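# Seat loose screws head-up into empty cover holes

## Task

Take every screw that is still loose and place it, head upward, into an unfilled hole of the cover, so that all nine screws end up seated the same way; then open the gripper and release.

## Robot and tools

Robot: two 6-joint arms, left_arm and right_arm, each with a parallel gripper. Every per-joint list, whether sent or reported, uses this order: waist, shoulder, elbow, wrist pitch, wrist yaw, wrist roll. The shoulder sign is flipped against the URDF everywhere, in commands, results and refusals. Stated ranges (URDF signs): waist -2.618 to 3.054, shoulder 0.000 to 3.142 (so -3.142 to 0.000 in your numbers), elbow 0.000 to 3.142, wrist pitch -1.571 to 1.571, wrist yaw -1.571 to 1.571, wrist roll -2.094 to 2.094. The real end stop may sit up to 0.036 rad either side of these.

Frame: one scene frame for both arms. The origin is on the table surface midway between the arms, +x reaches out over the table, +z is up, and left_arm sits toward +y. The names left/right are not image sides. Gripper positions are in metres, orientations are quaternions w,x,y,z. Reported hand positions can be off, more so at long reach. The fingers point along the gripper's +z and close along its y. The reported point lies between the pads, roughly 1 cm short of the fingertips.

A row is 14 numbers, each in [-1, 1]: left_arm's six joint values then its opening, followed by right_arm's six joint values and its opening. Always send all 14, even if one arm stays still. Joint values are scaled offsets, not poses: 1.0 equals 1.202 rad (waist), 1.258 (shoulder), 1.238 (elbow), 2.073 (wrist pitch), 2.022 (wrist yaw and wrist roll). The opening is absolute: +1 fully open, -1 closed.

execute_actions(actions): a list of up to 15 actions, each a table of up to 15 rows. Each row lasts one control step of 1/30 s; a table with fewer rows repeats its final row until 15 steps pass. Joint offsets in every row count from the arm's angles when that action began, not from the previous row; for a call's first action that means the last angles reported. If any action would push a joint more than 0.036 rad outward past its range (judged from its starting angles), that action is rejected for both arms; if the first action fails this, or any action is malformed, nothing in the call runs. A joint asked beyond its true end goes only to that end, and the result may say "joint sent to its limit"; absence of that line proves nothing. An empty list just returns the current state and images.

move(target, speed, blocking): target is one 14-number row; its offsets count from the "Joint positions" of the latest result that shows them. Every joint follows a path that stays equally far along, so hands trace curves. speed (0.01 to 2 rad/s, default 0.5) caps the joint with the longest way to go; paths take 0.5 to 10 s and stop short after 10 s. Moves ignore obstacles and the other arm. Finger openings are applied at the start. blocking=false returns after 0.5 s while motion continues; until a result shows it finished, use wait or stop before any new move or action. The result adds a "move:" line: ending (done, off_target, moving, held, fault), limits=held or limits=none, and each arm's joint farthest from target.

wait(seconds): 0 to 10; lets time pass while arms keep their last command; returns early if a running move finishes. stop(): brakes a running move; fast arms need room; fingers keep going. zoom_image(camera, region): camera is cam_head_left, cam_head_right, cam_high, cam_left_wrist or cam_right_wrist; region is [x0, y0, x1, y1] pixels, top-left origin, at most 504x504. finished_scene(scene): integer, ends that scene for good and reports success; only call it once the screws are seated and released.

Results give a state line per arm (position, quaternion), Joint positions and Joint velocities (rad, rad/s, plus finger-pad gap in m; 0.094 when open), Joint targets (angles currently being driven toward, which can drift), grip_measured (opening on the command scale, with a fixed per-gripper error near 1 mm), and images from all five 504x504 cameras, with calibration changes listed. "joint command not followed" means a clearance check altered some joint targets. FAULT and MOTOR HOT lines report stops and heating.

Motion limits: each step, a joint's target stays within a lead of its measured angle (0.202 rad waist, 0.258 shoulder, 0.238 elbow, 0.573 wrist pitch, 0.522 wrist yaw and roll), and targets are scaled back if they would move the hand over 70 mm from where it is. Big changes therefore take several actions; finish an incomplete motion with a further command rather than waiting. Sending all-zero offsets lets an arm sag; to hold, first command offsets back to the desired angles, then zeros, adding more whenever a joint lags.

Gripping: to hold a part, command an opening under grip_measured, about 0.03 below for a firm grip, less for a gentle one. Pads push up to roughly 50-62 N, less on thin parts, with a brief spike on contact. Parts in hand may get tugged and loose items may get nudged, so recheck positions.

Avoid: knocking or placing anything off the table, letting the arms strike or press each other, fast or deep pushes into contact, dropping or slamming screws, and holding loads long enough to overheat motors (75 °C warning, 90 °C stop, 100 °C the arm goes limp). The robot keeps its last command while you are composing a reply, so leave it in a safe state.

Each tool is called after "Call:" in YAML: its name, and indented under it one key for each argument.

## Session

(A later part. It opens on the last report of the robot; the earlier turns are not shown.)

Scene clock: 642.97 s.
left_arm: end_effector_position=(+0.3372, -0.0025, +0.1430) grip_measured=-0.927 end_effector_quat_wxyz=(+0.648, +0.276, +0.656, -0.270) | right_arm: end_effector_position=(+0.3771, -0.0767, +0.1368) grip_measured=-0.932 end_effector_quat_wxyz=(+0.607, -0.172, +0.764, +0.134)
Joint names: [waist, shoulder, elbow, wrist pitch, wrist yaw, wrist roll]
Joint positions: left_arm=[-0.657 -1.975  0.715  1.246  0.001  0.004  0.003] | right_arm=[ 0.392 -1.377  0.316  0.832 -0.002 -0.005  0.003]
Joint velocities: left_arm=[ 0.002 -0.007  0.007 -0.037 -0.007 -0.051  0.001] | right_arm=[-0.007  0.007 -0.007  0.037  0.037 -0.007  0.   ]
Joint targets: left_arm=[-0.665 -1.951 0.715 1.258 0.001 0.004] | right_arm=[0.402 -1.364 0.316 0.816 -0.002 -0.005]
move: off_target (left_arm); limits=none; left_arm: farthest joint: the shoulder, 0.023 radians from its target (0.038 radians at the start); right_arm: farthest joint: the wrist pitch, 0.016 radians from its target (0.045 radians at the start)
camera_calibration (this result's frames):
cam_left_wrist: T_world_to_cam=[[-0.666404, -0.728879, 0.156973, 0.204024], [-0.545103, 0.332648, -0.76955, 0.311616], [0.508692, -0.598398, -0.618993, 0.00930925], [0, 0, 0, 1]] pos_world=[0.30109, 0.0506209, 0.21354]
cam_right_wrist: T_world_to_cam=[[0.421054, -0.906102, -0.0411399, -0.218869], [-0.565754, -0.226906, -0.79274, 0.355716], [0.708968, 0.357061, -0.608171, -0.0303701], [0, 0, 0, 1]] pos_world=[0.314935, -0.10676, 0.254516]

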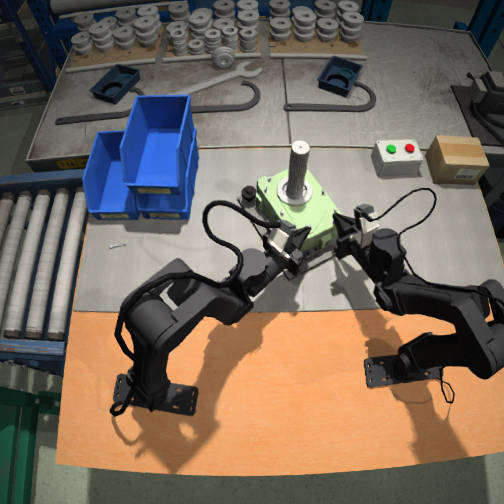

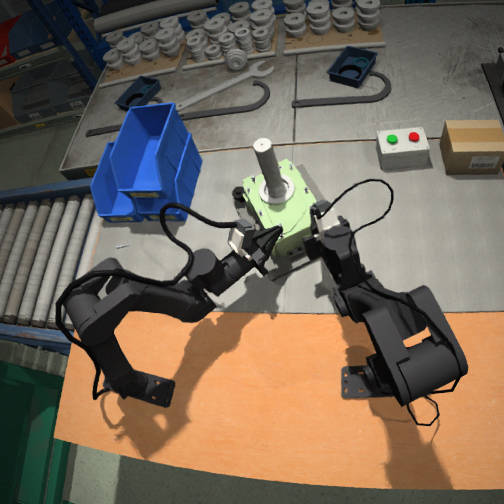

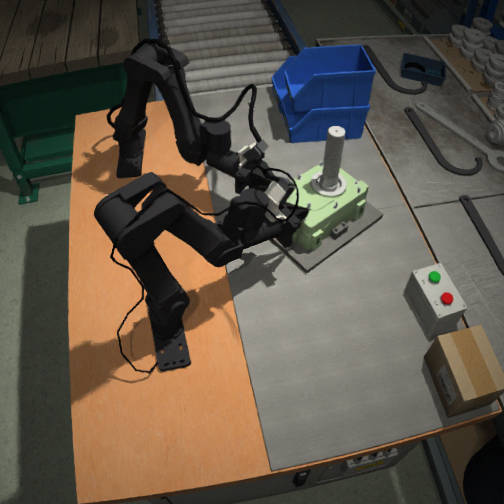

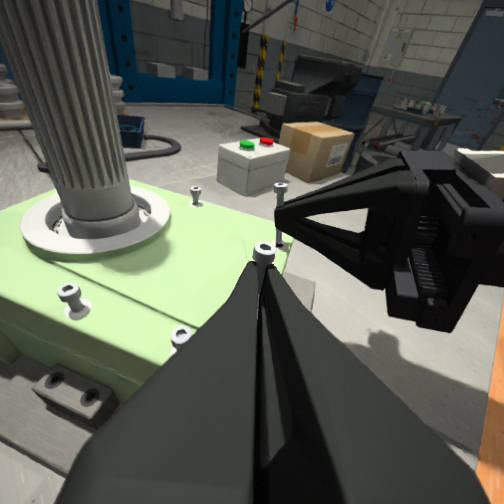

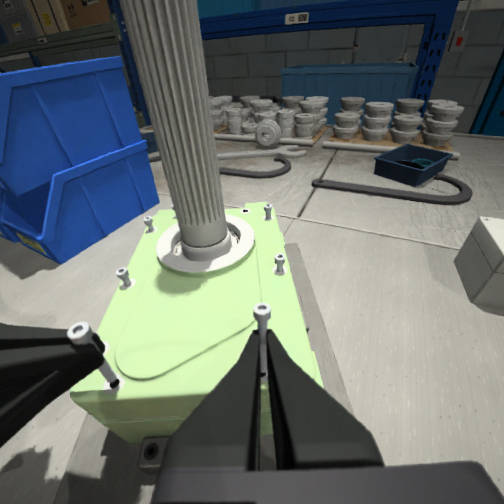

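Call:
move:
  target: [-0.006,0.01,-0.024,0.006,0,0,-0.96,0.008,0.01,0,-0.02,0,0,-0.965]
  speed: 0.015

Call:
zoom_image:
  camera: "cam_right_wrist"
  region: [50,300,170,420]

Call:
zoom_image:
  camera: "cam_left_wrist"
  region: [240,170,340,280]

Scene clock: 652.23 s.
left_arm: end_effector_position=(+0.3352, -0.0005, +0.1386) grip_measured=-0.927 end_effector_quat_wxyz=(+0.645, +0.278, +0.660, -0.268) | right_arm: end_effector_position=(+0.3771, -0.0767, +0.1365) grip_measured=-0.932 end_effector_quat_wxyz=(+0.607, -0.172, +0.765, +0.134)
Joint names: [waist, shoulder, elbow, wrist pitch, wrist yaw, wrist roll]
Joint positions: left_arm=[-0.657 -1.975  0.702  1.248  0.001  0.004  0.003] | right_arm=[ 0.392 -1.377  0.316  0.83  -0.002 -0.005  0.003]
Joint velocities: left_arm=[ 0.002  0.012  0.012 -0.051 -0.081  0.007  0.001] | right_arm=[ 0.022  0.007 -0.012 -0.022 -0.037 -0.037 -0.001]
Joint targets: left_arm=[-0.665 -1.962 0.685 1.259 0.001 0.004] | right_arm=[0.402 -1.364 0.316 0.791 -0.002 -0.005]
move: off_target (right_arm); limits=none; left_arm: farthest joint: the elbow, 0.016 radians from its target (0.029 radians at the start); right_arm: farthest joint: the wrist pitch, 0.040 radians from its target (0.041 radians at the start)
camera_calibration (this result's frames):
cam_left_wrist: T_world_to_cam=[[-0.665187, -0.730113, 0.156402, 0.204537], [-0.551056, 0.338681, -0.762648, 0.307469], [0.503849, -0.59349, -0.627619, 0.011615], [0, 0, 0, 1]] pos_world=[0.299636, 0.0520943, 0.209791]
cam_right_wrist: T_world_to_cam=[[0.420997, -0.906129, -0.0411383, -0.218865], [-0.56685, -0.227417, -0.79181, 0.355618], [0.708126, 0.356669, -0.609381, -0.0300735], [0, 0, 0, 1]] pos_world=[0.315019, -0.10672, 0.254252]

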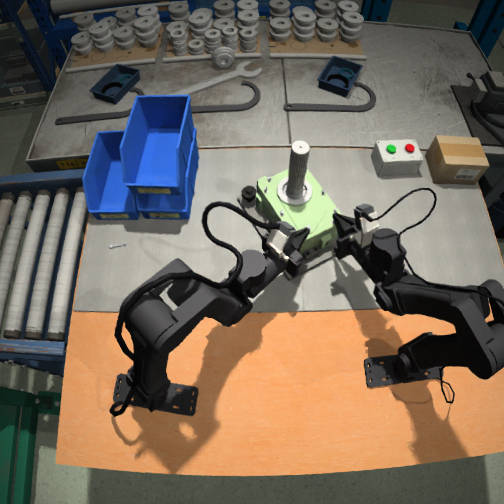

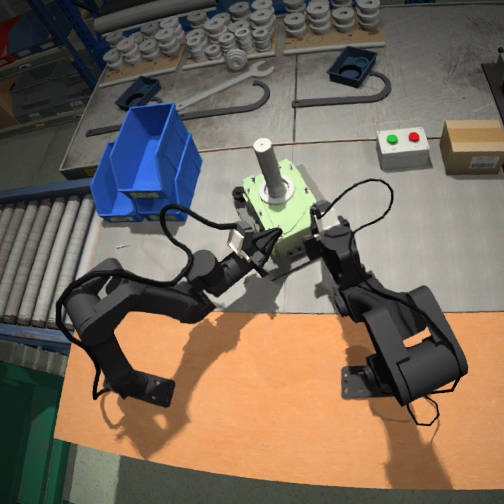

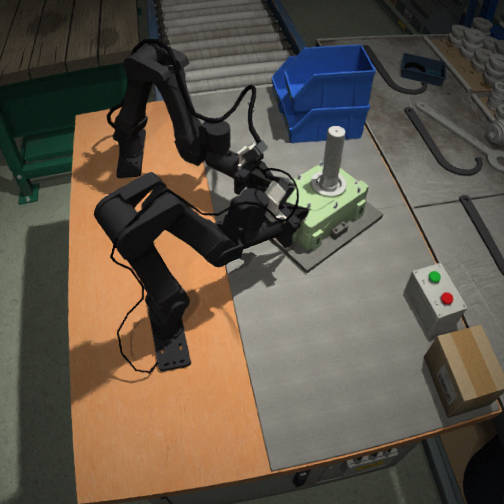

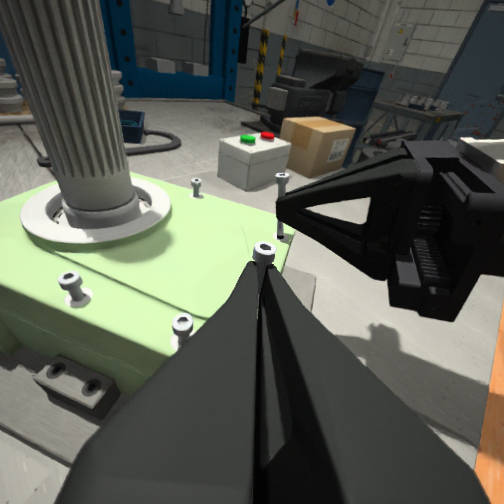

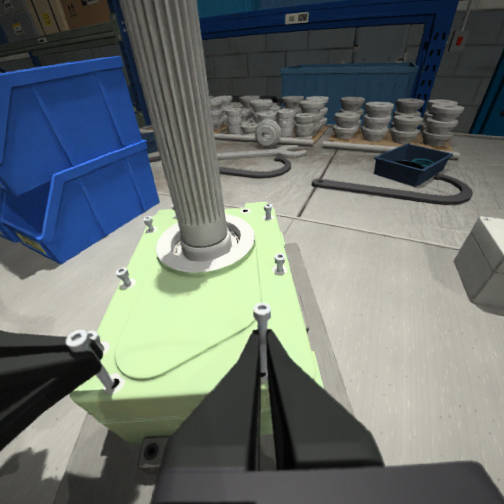

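Region (50, 300, 170, 420) of cam_right_wrist's 504x504 image, scaled by 4.200, with more detail than that image has.

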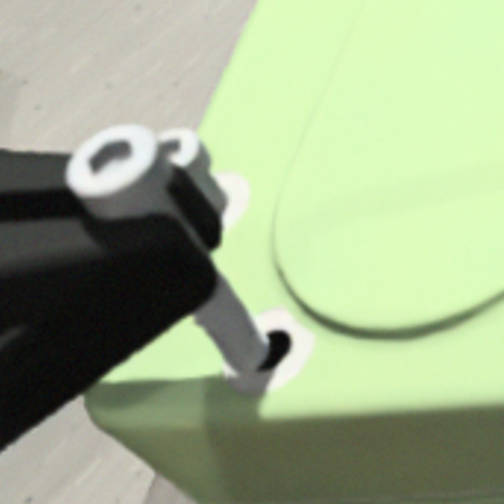

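Region (240, 170, 340, 280) of cam_left_wrist's 504x504 image, scaled by 4.582, with more detail than that image has; it fills the left 458 columns of this view, and the rest is white.

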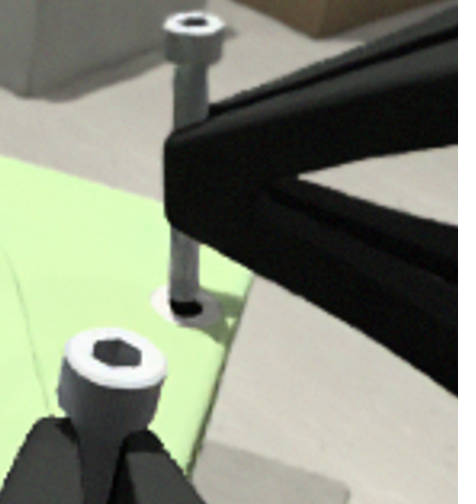

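Call:
move:
  target: [-0.006,-0.026,0,0.006,0,0,-0.96,0.016,0.01,0,-0.012,0,0,-0.965]
  speed: 0.012

Call:
zoom_image:
  camera: "cam_right_wrist"
  region: [50,300,170,420]

Call:
zoom_image:
  camera: "cam_left_wrist"
  region: [240,170,340,280]

Scene clock: 666.33 s.
left_arm: end_effector_position=(+0.3354, -0.0007, +0.1355) grip_measured=-0.927 end_effector_quat_wxyz=(+0.645, +0.278, +0.660, -0.268) | right_arm: end_effector_position=(+0.3759, -0.0742, +0.1366) grip_measured=-0.932 end_effector_quat_wxyz=(+0.607, -0.175, +0.764, +0.136)
Joint names: [waist, shoulder, elbow, wrist pitch, wrist yaw, wrist roll]
Joint positions: left_arm=[-0.657 -1.988  0.702  1.262  0.001  0.004  0.003] | right_arm=[ 0.399 -1.377  0.316  0.831 -0.002 -0.005  0.003]
Joint velocities: left_arm=[ 0.012 -0.002  0.002  0.022 -0.051  0.022  0.   ] | right_arm=[ 0.002  0.012 -0.002  0.022  0.007 -0.081  0.001]
Joint targets: left_arm=[-0.665 -2.007 0.702 1.261 0.001 0.004] | right_arm=[0.411 -1.364 0.316 0.805 -0.002 -0.005]
move: off_target (right_arm); limits=none; left_arm: farthest joint: the shoulder, 0.020 radians from its target (0.033 radians at the start); right_arm: farthest joint: the wrist pitch, 0.026 radians from its target (0.025 radians at the start)
camera_calibration (this result's frames):
cam_left_wrist: T_world_to_cam=[[-0.665187, -0.730113, 0.156402, 0.205006], [-0.551056, 0.338681, -0.762648, 0.305302], [0.503849, -0.59349, -0.627619, 0.00940661], [0, 0, 0, 1]] pos_world=[0.299866, 0.0518607, 0.206678]
cam_right_wrist: T_world_to_cam=[[0.427582, -0.90304, -0.0411391, -0.218329], [-0.564641, -0.23126, -0.792275, 0.354634], [0.705942, 0.361992, -0.608776, -0.0289138], [0, 0, 0, 1]] pos_world=[0.314006, -0.104681, 0.254384]

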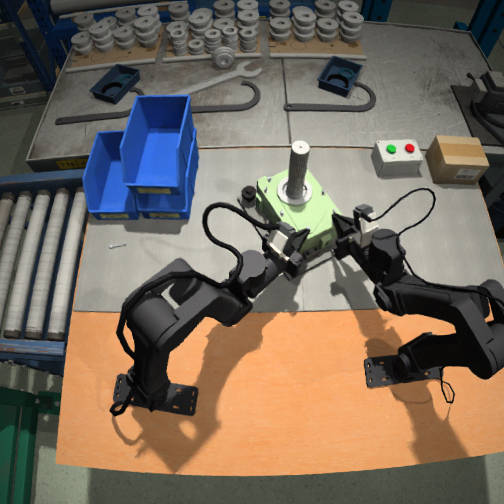

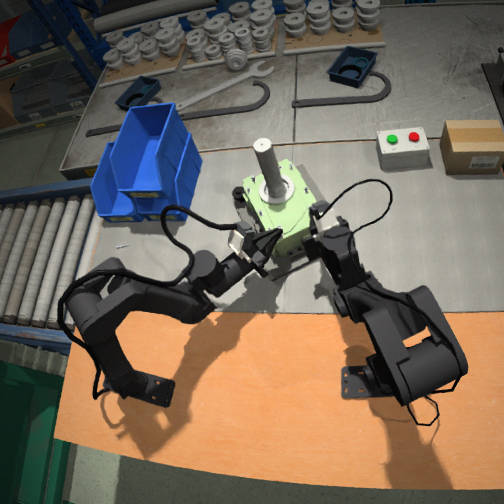

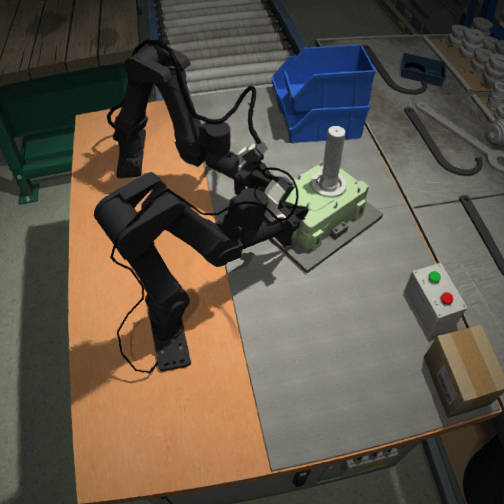

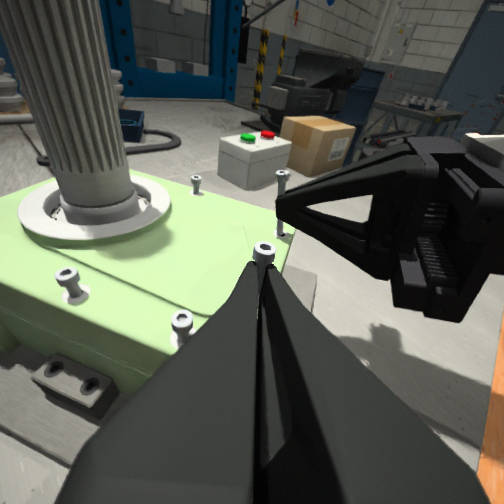

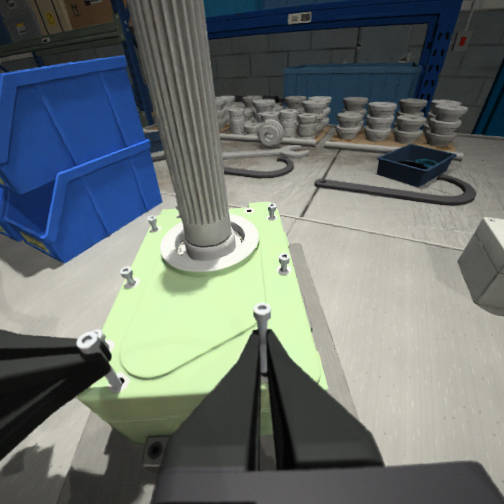

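Region (50, 300, 170, 420) of cam_right_wrist's 504x504 image, scaled by 4.200, with more detail than that image has.

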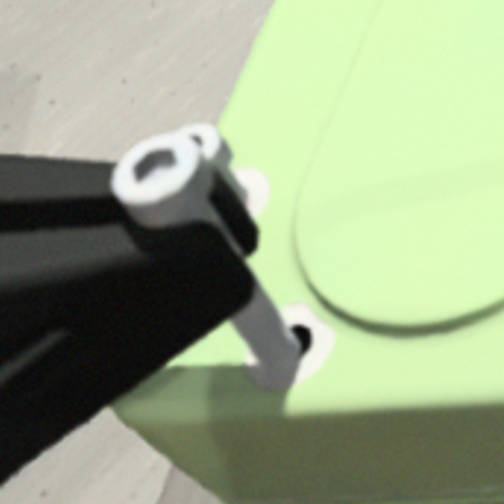

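Region (240, 170, 340, 280) of cam_left_wrist's 504x504 image, scaled by 4.582, with more detail than that image has; it fills the left 458 columns of this view, and the rest is white.

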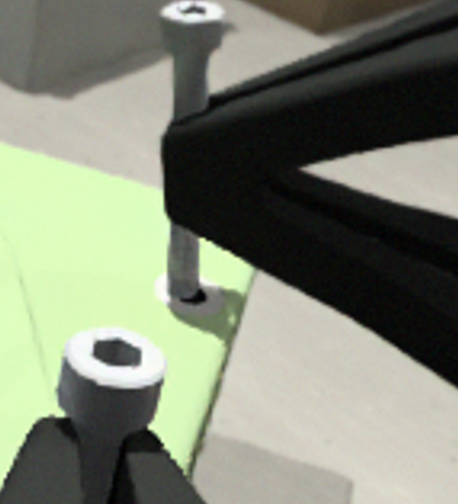

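Call:
move:
  target: [0.012,-0.008,0,0,0,0,-0.96,0.008,0.01,-0.028,0,0,0,-0.965]
  speed: 0.012

Call:
zoom_image:
  camera: "cam_right_wrist"
  region: [50,300,170,420]

Call:
zoom_image:
  camera: "cam_left_wrist"
  region: [240,170,340,280]

Scene clock: 676.23 s.
left_arm: end_effector_position=(+0.3372, +0.0010, +0.1356) grip_measured=-0.927 end_effector_quat_wxyz=(+0.645, +0.276, +0.660, -0.267) | right_arm: end_effector_position=(+0.3759, -0.0742, +0.1366) grip_measured=-0.932 end_effector_quat_wxyz=(+0.607, -0.175, +0.764, +0.136)
Joint names: [waist, shoulder, elbow, wrist pitch, wrist yaw, wrist roll]
Joint positions: left_arm=[-0.652 -1.988  0.702  1.262  0.001  0.004  0.003] | right_arm=[ 0.399 -1.377  0.316  0.831 -0.002 -0.005  0.003]
Joint velocities: left_arm=[ 0.012 -0.007  0.012 -0.037 -0.066 -0.066 -0.   ] | right_arm=[ 0.007  0.002  0.012  0.066  0.007 -0.037 -0.   ]
Joint targets: left_arm=[-0.643 -1.998 0.702 1.262 0.001 0.004] | right_arm=[0.409 -1.364 0.281 0.831 -0.002 -0.005]
move: off_target (right_arm); limits=none; left_arm: farthest joint: the waist, 0.010 radians from its target (0.015 radians at the start); right_arm: farthest joint: the elbow, 0.035 radians from its target (0.035 radians at the start)
camera_calibration (this result's frames):
cam_left_wrist: T_world_to_cam=[[-0.6616, -0.733361, 0.156422, 0.206238], [-0.552523, 0.335738, -0.762888, 0.306283], [0.506955, -0.591153, -0.627323, 0.00852751], [0, 0, 0, 1]] pos_world=[0.301352, 0.0534568, 0.206749]
cam_right_wrist: T_world_to_cam=[[0.427582, -0.90304, -0.0411391, -0.218329], [-0.564641, -0.23126, -0.792275, 0.354634], [0.705942, 0.361992, -0.608776, -0.0289138], [0, 0, 0, 1]] pos_world=[0.314006, -0.104681, 0.254384]

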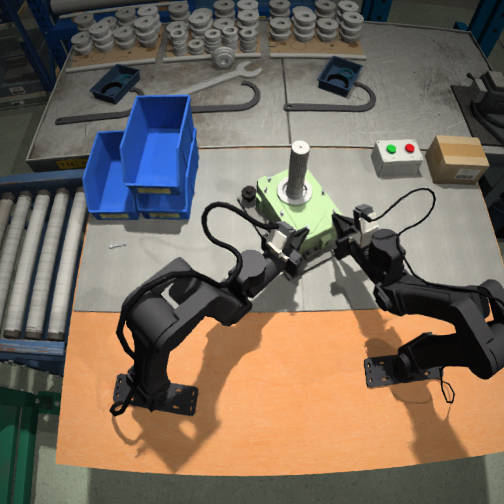

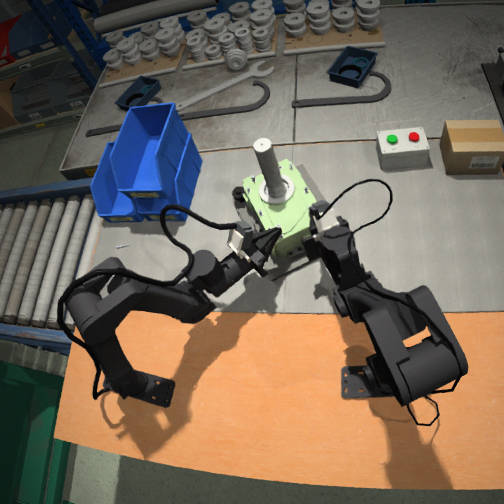

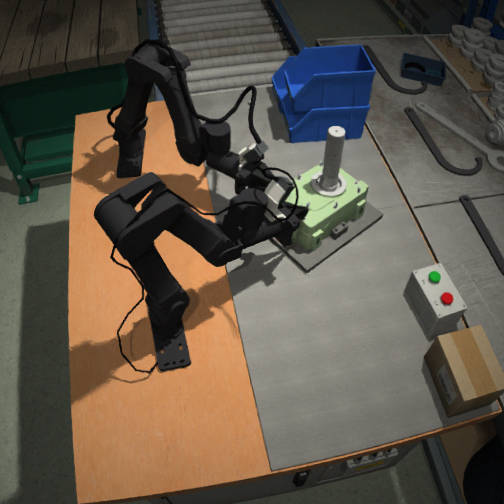

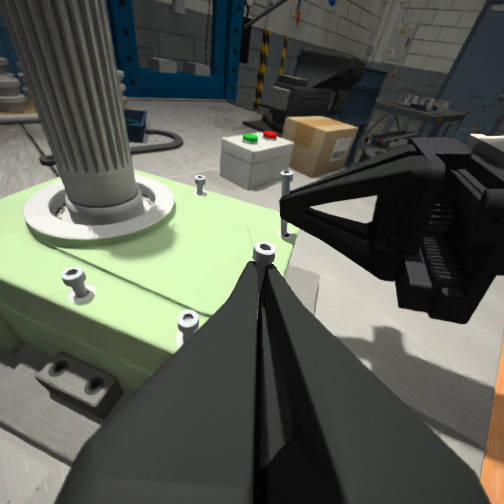

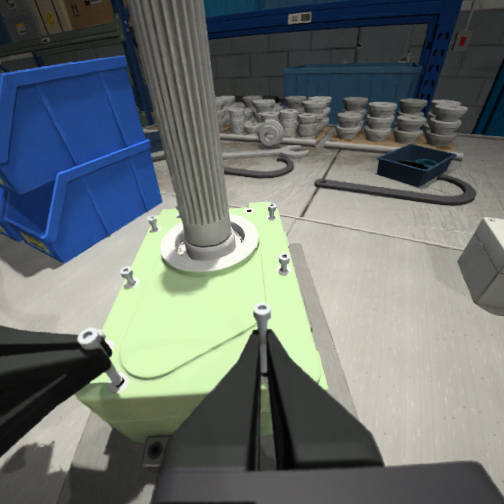

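Region (50, 300, 170, 420) of cam_right_wrist's 504x504 image, scaled by 4.200, with more detail than that image has.

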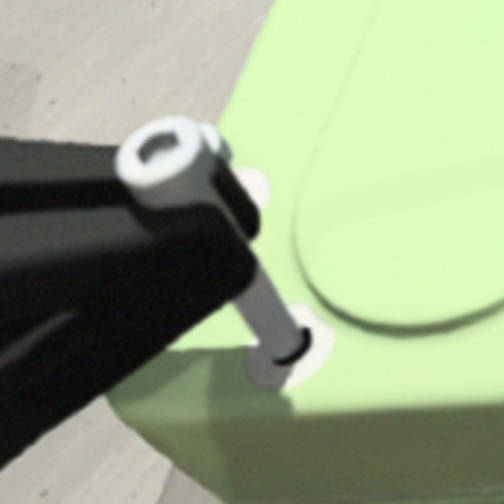

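Region (240, 170, 340, 280) of cam_left_wrist's 504x504 image, scaled by 4.582, with more detail than that image has; it fills the left 458 columns of this view, and the rest is white.

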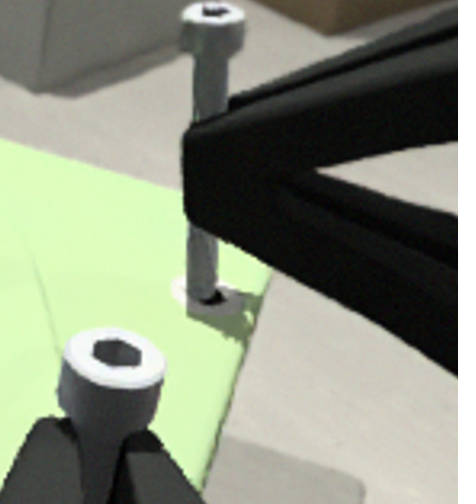

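Push left; right: lift with pitch while pulling the elbow in.

Call:
move:
  target: [0.006,-0.025,0,0,0,0,-0.96,0.008,0.01,-0.028,0.016,0,0,-0.965]
  speed: 0.012

Call:
zoom_image:
  camera: "cam_right_wrist"
  region: [50,300,170,420]

Call:
zoom_image:
  camera: "cam_left_wrist"
  region: [240,170,340,280]

Scene clock: 683.87 s.
left_arm: end_effector_position=(+0.3373, +0.0008, +0.1345) grip_measured=-0.927 end_effector_quat_wxyz=(+0.647, +0.275, +0.659, -0.267) | right_arm: end_effector_position=(+0.3739, -0.0751, +0.1368) grip_measured=-0.932 end_effector_quat_wxyz=(+0.611, -0.174, +0.760, +0.137)
Joint names: [waist, shoulder, elbow, wrist pitch, wrist yaw, wrist roll]
Joint positions: left_arm=[-0.652 -1.998  0.702  1.276  0.001  0.004  0.003] | right_arm=[ 0.399 -1.377  0.301  0.858 -0.002 -0.005  0.003]
Joint velocities: left_arm=[ 0.017  0.012 -0.007  0.066 -0.066  0.022  0.   ] | right_arm=[-0.002 -0.002 -0.012 -0.022 -0.022  0.022  0.001]
Joint targets: left_arm=[-0.645 -2.020 0.702 1.262 0.000 0.004] | right_arm=[0.409 -1.364 0.282 0.865 -0.002 -0.005]
move: off_target (left_arm); limits=none; left_arm: farthest joint: the shoulder, 0.022 radians from its target (0.031 radians at the start); right_arm: farthest joint: the elbow, 0.019 radians from its target (0.035 radians at the start)
camera_calibration (this result's frames):
cam_left_wrist: T_world_to_cam=[[-0.662384, -0.7326, 0.156668, 0.206559], [-0.549931, 0.333465, -0.765753, 0.305103], [0.508747, -0.593379, -0.623761, 0.00657699], [0, 0, 0, 1]] pos_world=[0.301261, 0.0534869, 0.205374]
cam_right_wrist: T_world_to_cam=[[0.428008, -0.902838, -0.0411482, -0.218467], [-0.556414, -0.227354, -0.799195, 0.351592], [0.712189, 0.364957, -0.599661, -0.0304237], [0, 0, 0, 1]] pos_world=[0.310804, -0.106201, 0.253757]

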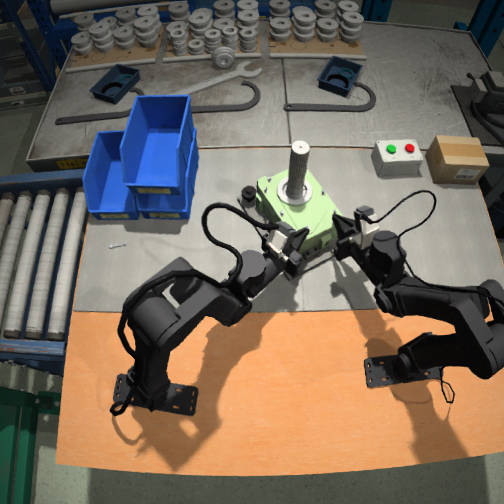

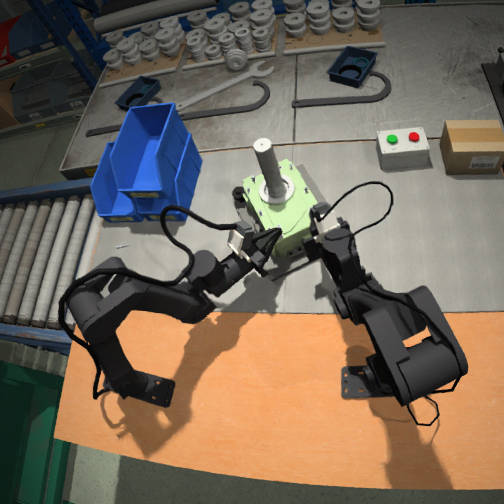

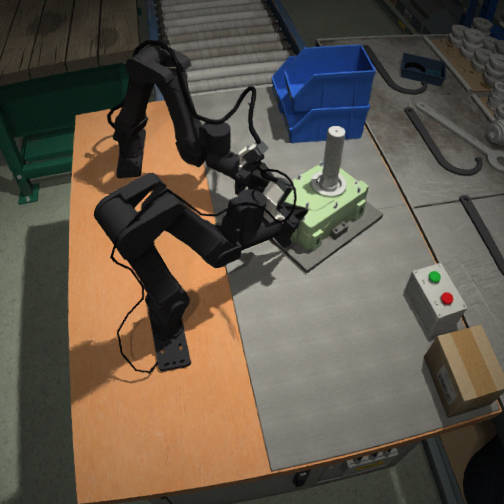

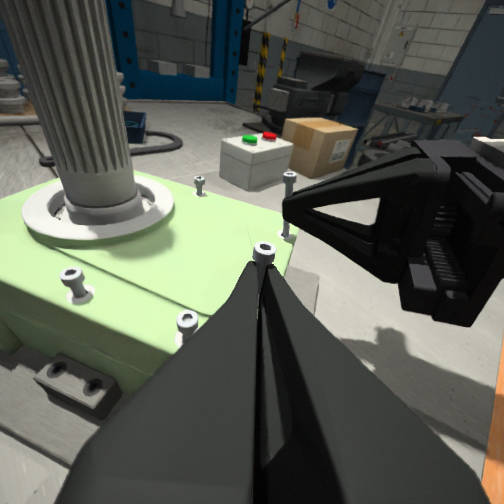

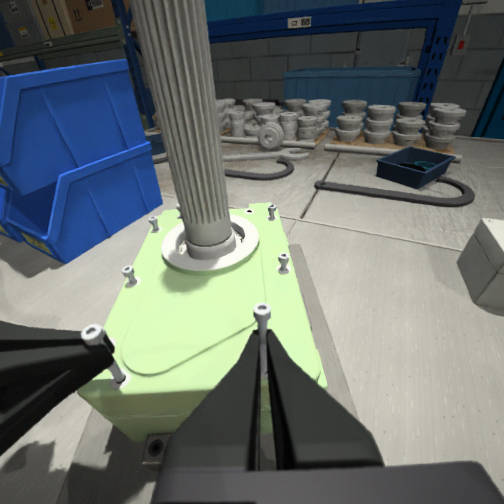

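Region (50, 300, 170, 420) of cam_right_wrist's 504x504 image, scaled by 4.200, with more detail than that image has.

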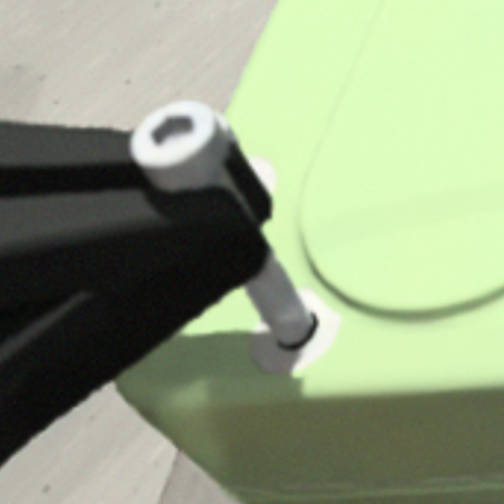

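Region (240, 170, 340, 280) of cam_left_wrist's 504x504 image, scaled by 4.582, with more detail than that image has; it fills the left 458 columns of this view, and the rest is white.

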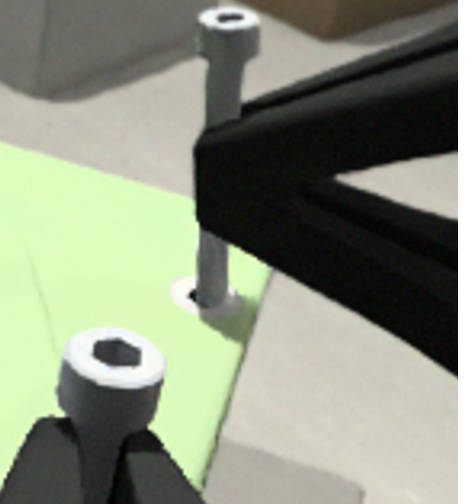

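Call:
move:
  target: [0.006,-0.016,0,-0.022,0,0,-0.96,0.008,-0.022,0,0,0,0,-0.965]
  speed: 0.012

Call:
zoom_image:
  camera: "cam_right_wrist"
  region: [50,300,170,420]

Call:
zoom_image:
  camera: "cam_left_wrist"
  region: [240,170,340,280]

Scene clock: 693.97 s.
left_arm: end_effector_position=(+0.3373, +0.0008, +0.1346) grip_measured=-0.927 end_effector_quat_wxyz=(+0.647, +0.275, +0.659, -0.268) | right_arm: end_effector_position=(+0.3746, -0.0750, +0.1362) grip_measured=-0.932 end_effector_quat_wxyz=(+0.612, -0.173, +0.760, +0.137)
Joint names: [waist, shoulder, elbow, wrist pitch, wrist yaw, wrist roll]
Joint positions: left_arm=[-0.652 -1.998  0.702  1.277  0.001  0.004  0.003] | right_arm=[ 0.399 -1.385  0.301  0.868 -0.001 -0.005  0.003]
Joint velocities: left_arm=[ 0.017 -0.022 -0.002 -0.007 -0.066  0.007 -0.001] | right_arm=[ 0.007  0.012  0.002 -0.066 -0.022 -0.022 -0.   ]
Joint targets: left_arm=[-0.645 -2.018 0.702 1.231 0.001 0.004] | right_arm=[0.409 -1.405 0.301 0.858 -0.002 -0.005]
move: off_target (left_arm); limits=none; left_arm: farthest joint: the wrist pitch, 0.046 radians from its target (0.046 radians at the start); right_arm: farthest joint: the shoulder, 0.020 radians from its target (0.028 radians at the start)
camera_calibration (this result's frames):
cam_left_wrist: T_world_to_cam=[[-0.662427, -0.732557, 0.156687, 0.206556], [-0.549724, 0.333258, -0.765991, 0.305139], [0.508915, -0.593548, -0.623464, 0.00653811], [0, 0, 0, 1]] pos_world=[0.301243, 0.0535047, 0.205445]
cam_right_wrist: T_world_to_cam=[[0.427394, -0.903136, -0.0409854, -0.218443], [-0.555425, -0.226535, -0.800116, 0.351323], [0.713329, 0.364729, -0.598444, -0.03195], [0, 0, 0, 1]] pos_world=[0.311285, -0.106044, 0.253025]

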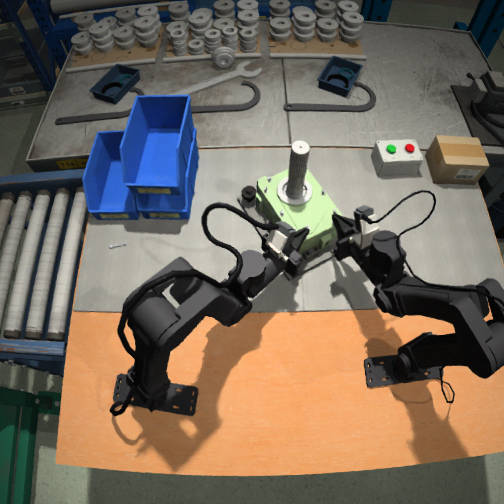

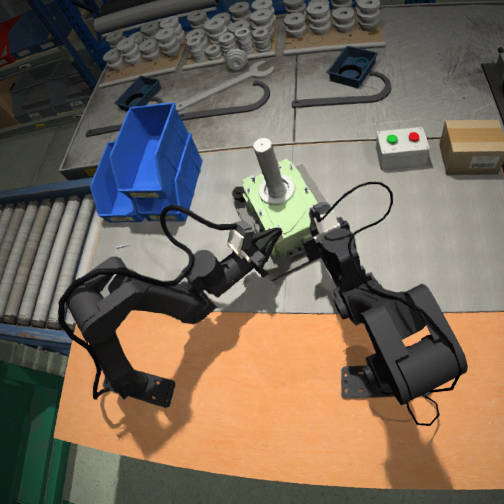

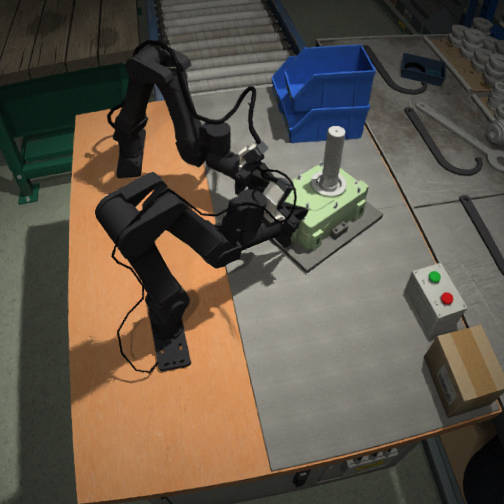

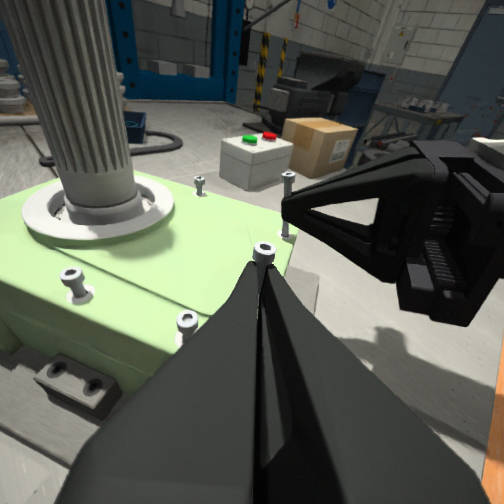

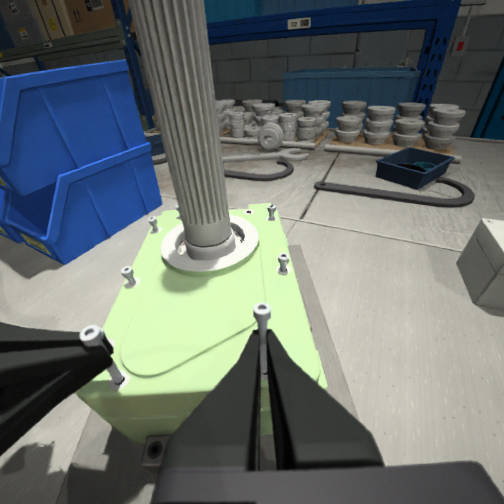

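Region (50, 300, 170, 420) of cam_right_wrist's 504x504 image, scaled by 4.200, with more detail than that image has.

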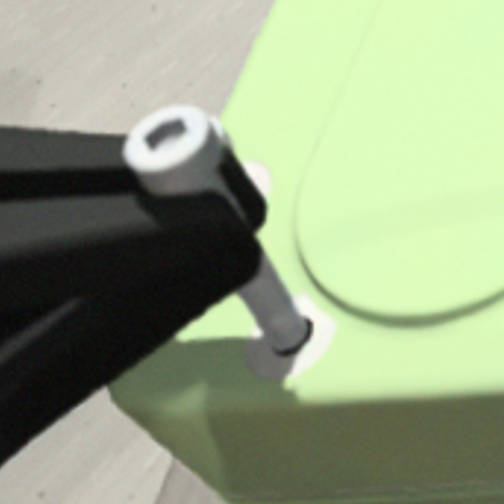

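Region (240, 170, 340, 280) of cam_left_wrist's 504x504 image, scaled by 4.582, with more detail than that image has; it fills the left 458 columns of this view, and the rest is white.

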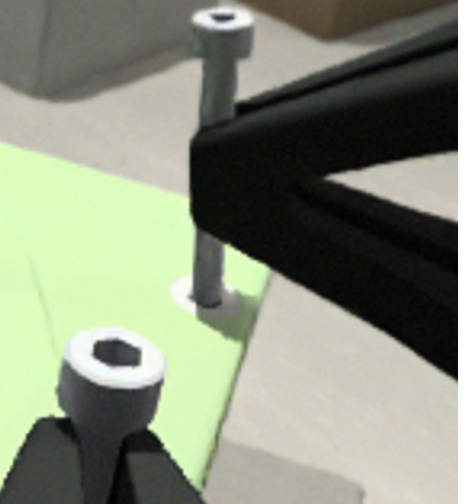

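Call:
move:
  target: [0.006,-0.026,0,0,0,0,-0.96,-0.011,-0.012,0,-0.01,0,0,-0.965]
  speed: 0.01

Call:
zoom_image:
  camera: "cam_right_wrist"
  region: [50,300,170,420]

Call:
zoom_image:
  camera: "cam_left_wrist"
  region: [240,170,340,280]

Scene clock: 704.17 s.
left_arm: end_effector_position=(+0.3373, +0.0006, +0.1287) grip_measured=-0.927 end_effector_quat_wxyz=(+0.644, +0.277, +0.662, -0.266) | right_arm: end_effector_position=(+0.3747, -0.0750, +0.1364) grip_measured=-0.932 end_effector_quat_wxyz=(+0.612, -0.173, +0.760, +0.137)
Joint names: [waist, shoulder, elbow, wrist pitch, wrist yaw, wrist roll]
Joint positions: left_arm=[-0.652 -2.012  0.702  1.28   0.002  0.004  0.003] | right_arm=[ 0.399 -1.385  0.301  0.869 -0.001 -0.005  0.003]
Joint velocities: left_arm=[-0.007 -0.027  0.007 -0.037 -0.051 -0.022  0.   ] | right_arm=[-0.017 -0.002  0.002  0.022  0.007 -0.022 -0.001]
Joint targets: left_arm=[-0.645 -2.030 0.702 1.276 0.001 0.004] | right_arm=[0.386 -1.400 0.301 0.847 -0.001 -0.005]
move: off_target (right_arm); limits=none; left_arm: farthest joint: the shoulder, 0.019 radians from its target (0.033 radians at the start); right_arm: farthest joint: the wrist pitch, 0.021 radians from its target (0.021 radians at the start)
camera_calibration (this result's frames):
cam_left_wrist: T_world_to_cam=[[-0.661846, -0.733191, 0.156173, 0.2072], [-0.555024, 0.339234, -0.759519, 0.30171], [0.503893, -0.589364, -0.63146, 0.00543898], [0, 0, 0, 1]] pos_world=[0.30185, 0.0527722, 0.20023]
cam_right_wrist: T_world_to_cam=[[0.427087, -0.903285, -0.0409048, -0.21841], [-0.554929, -0.226126, -0.800575, 0.351405], [0.713898, 0.364615, -0.597835, -0.0321751], [0, 0, 0, 1]] pos_world=[0.311255, -0.106093, 0.253157]

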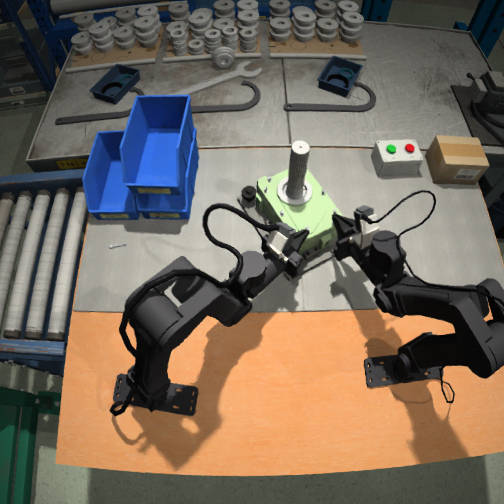

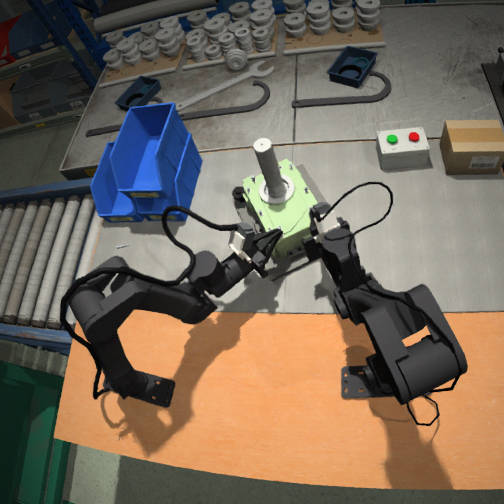

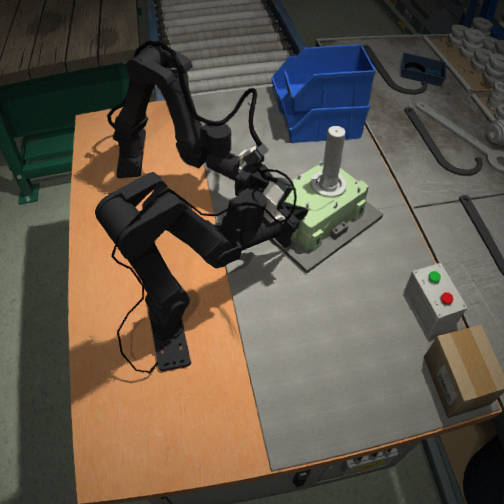

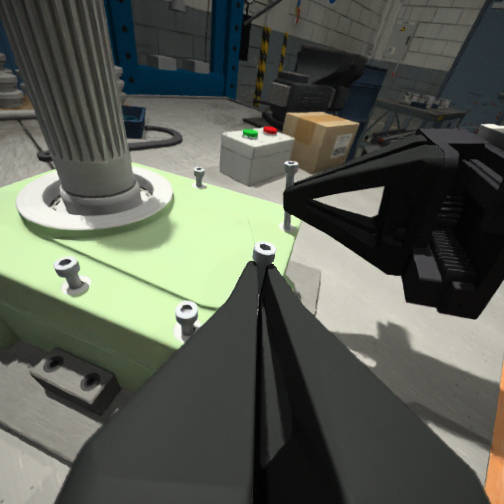

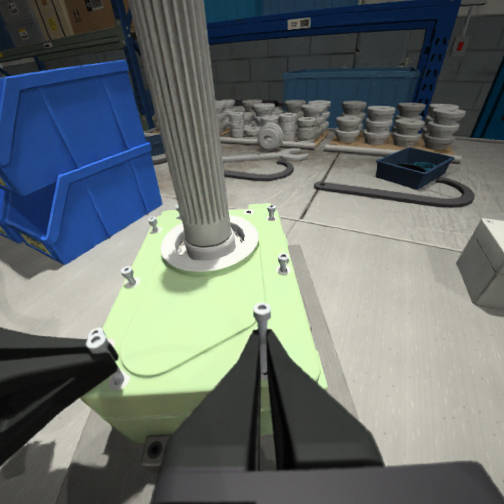

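Region (50, 300, 170, 420) of cam_right_wrist's 504x504 image, scaled by 4.200, with more detail than that image has.

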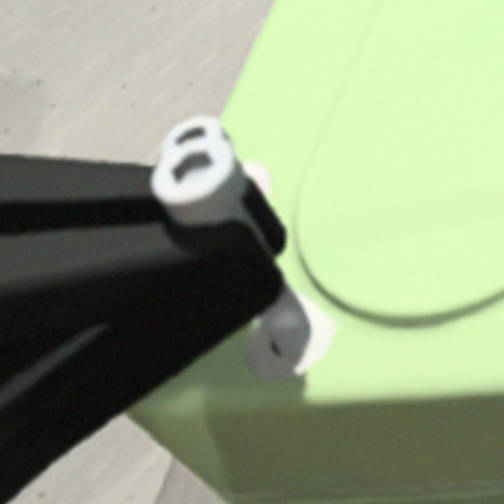

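Region (240, 170, 340, 280) of cam_left_wrist's 504x504 image, scaled by 4.582, with more detail than that image has; it fills the left 458 columns of this view, and the rest is white.

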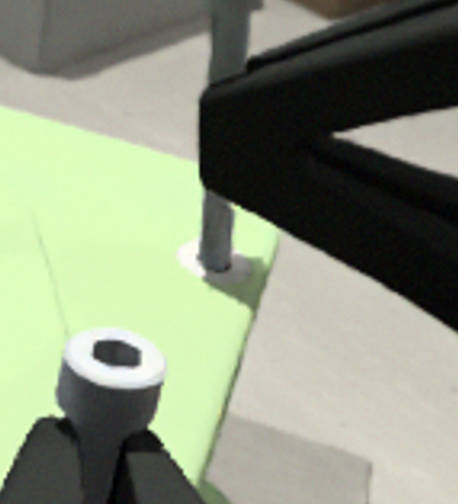

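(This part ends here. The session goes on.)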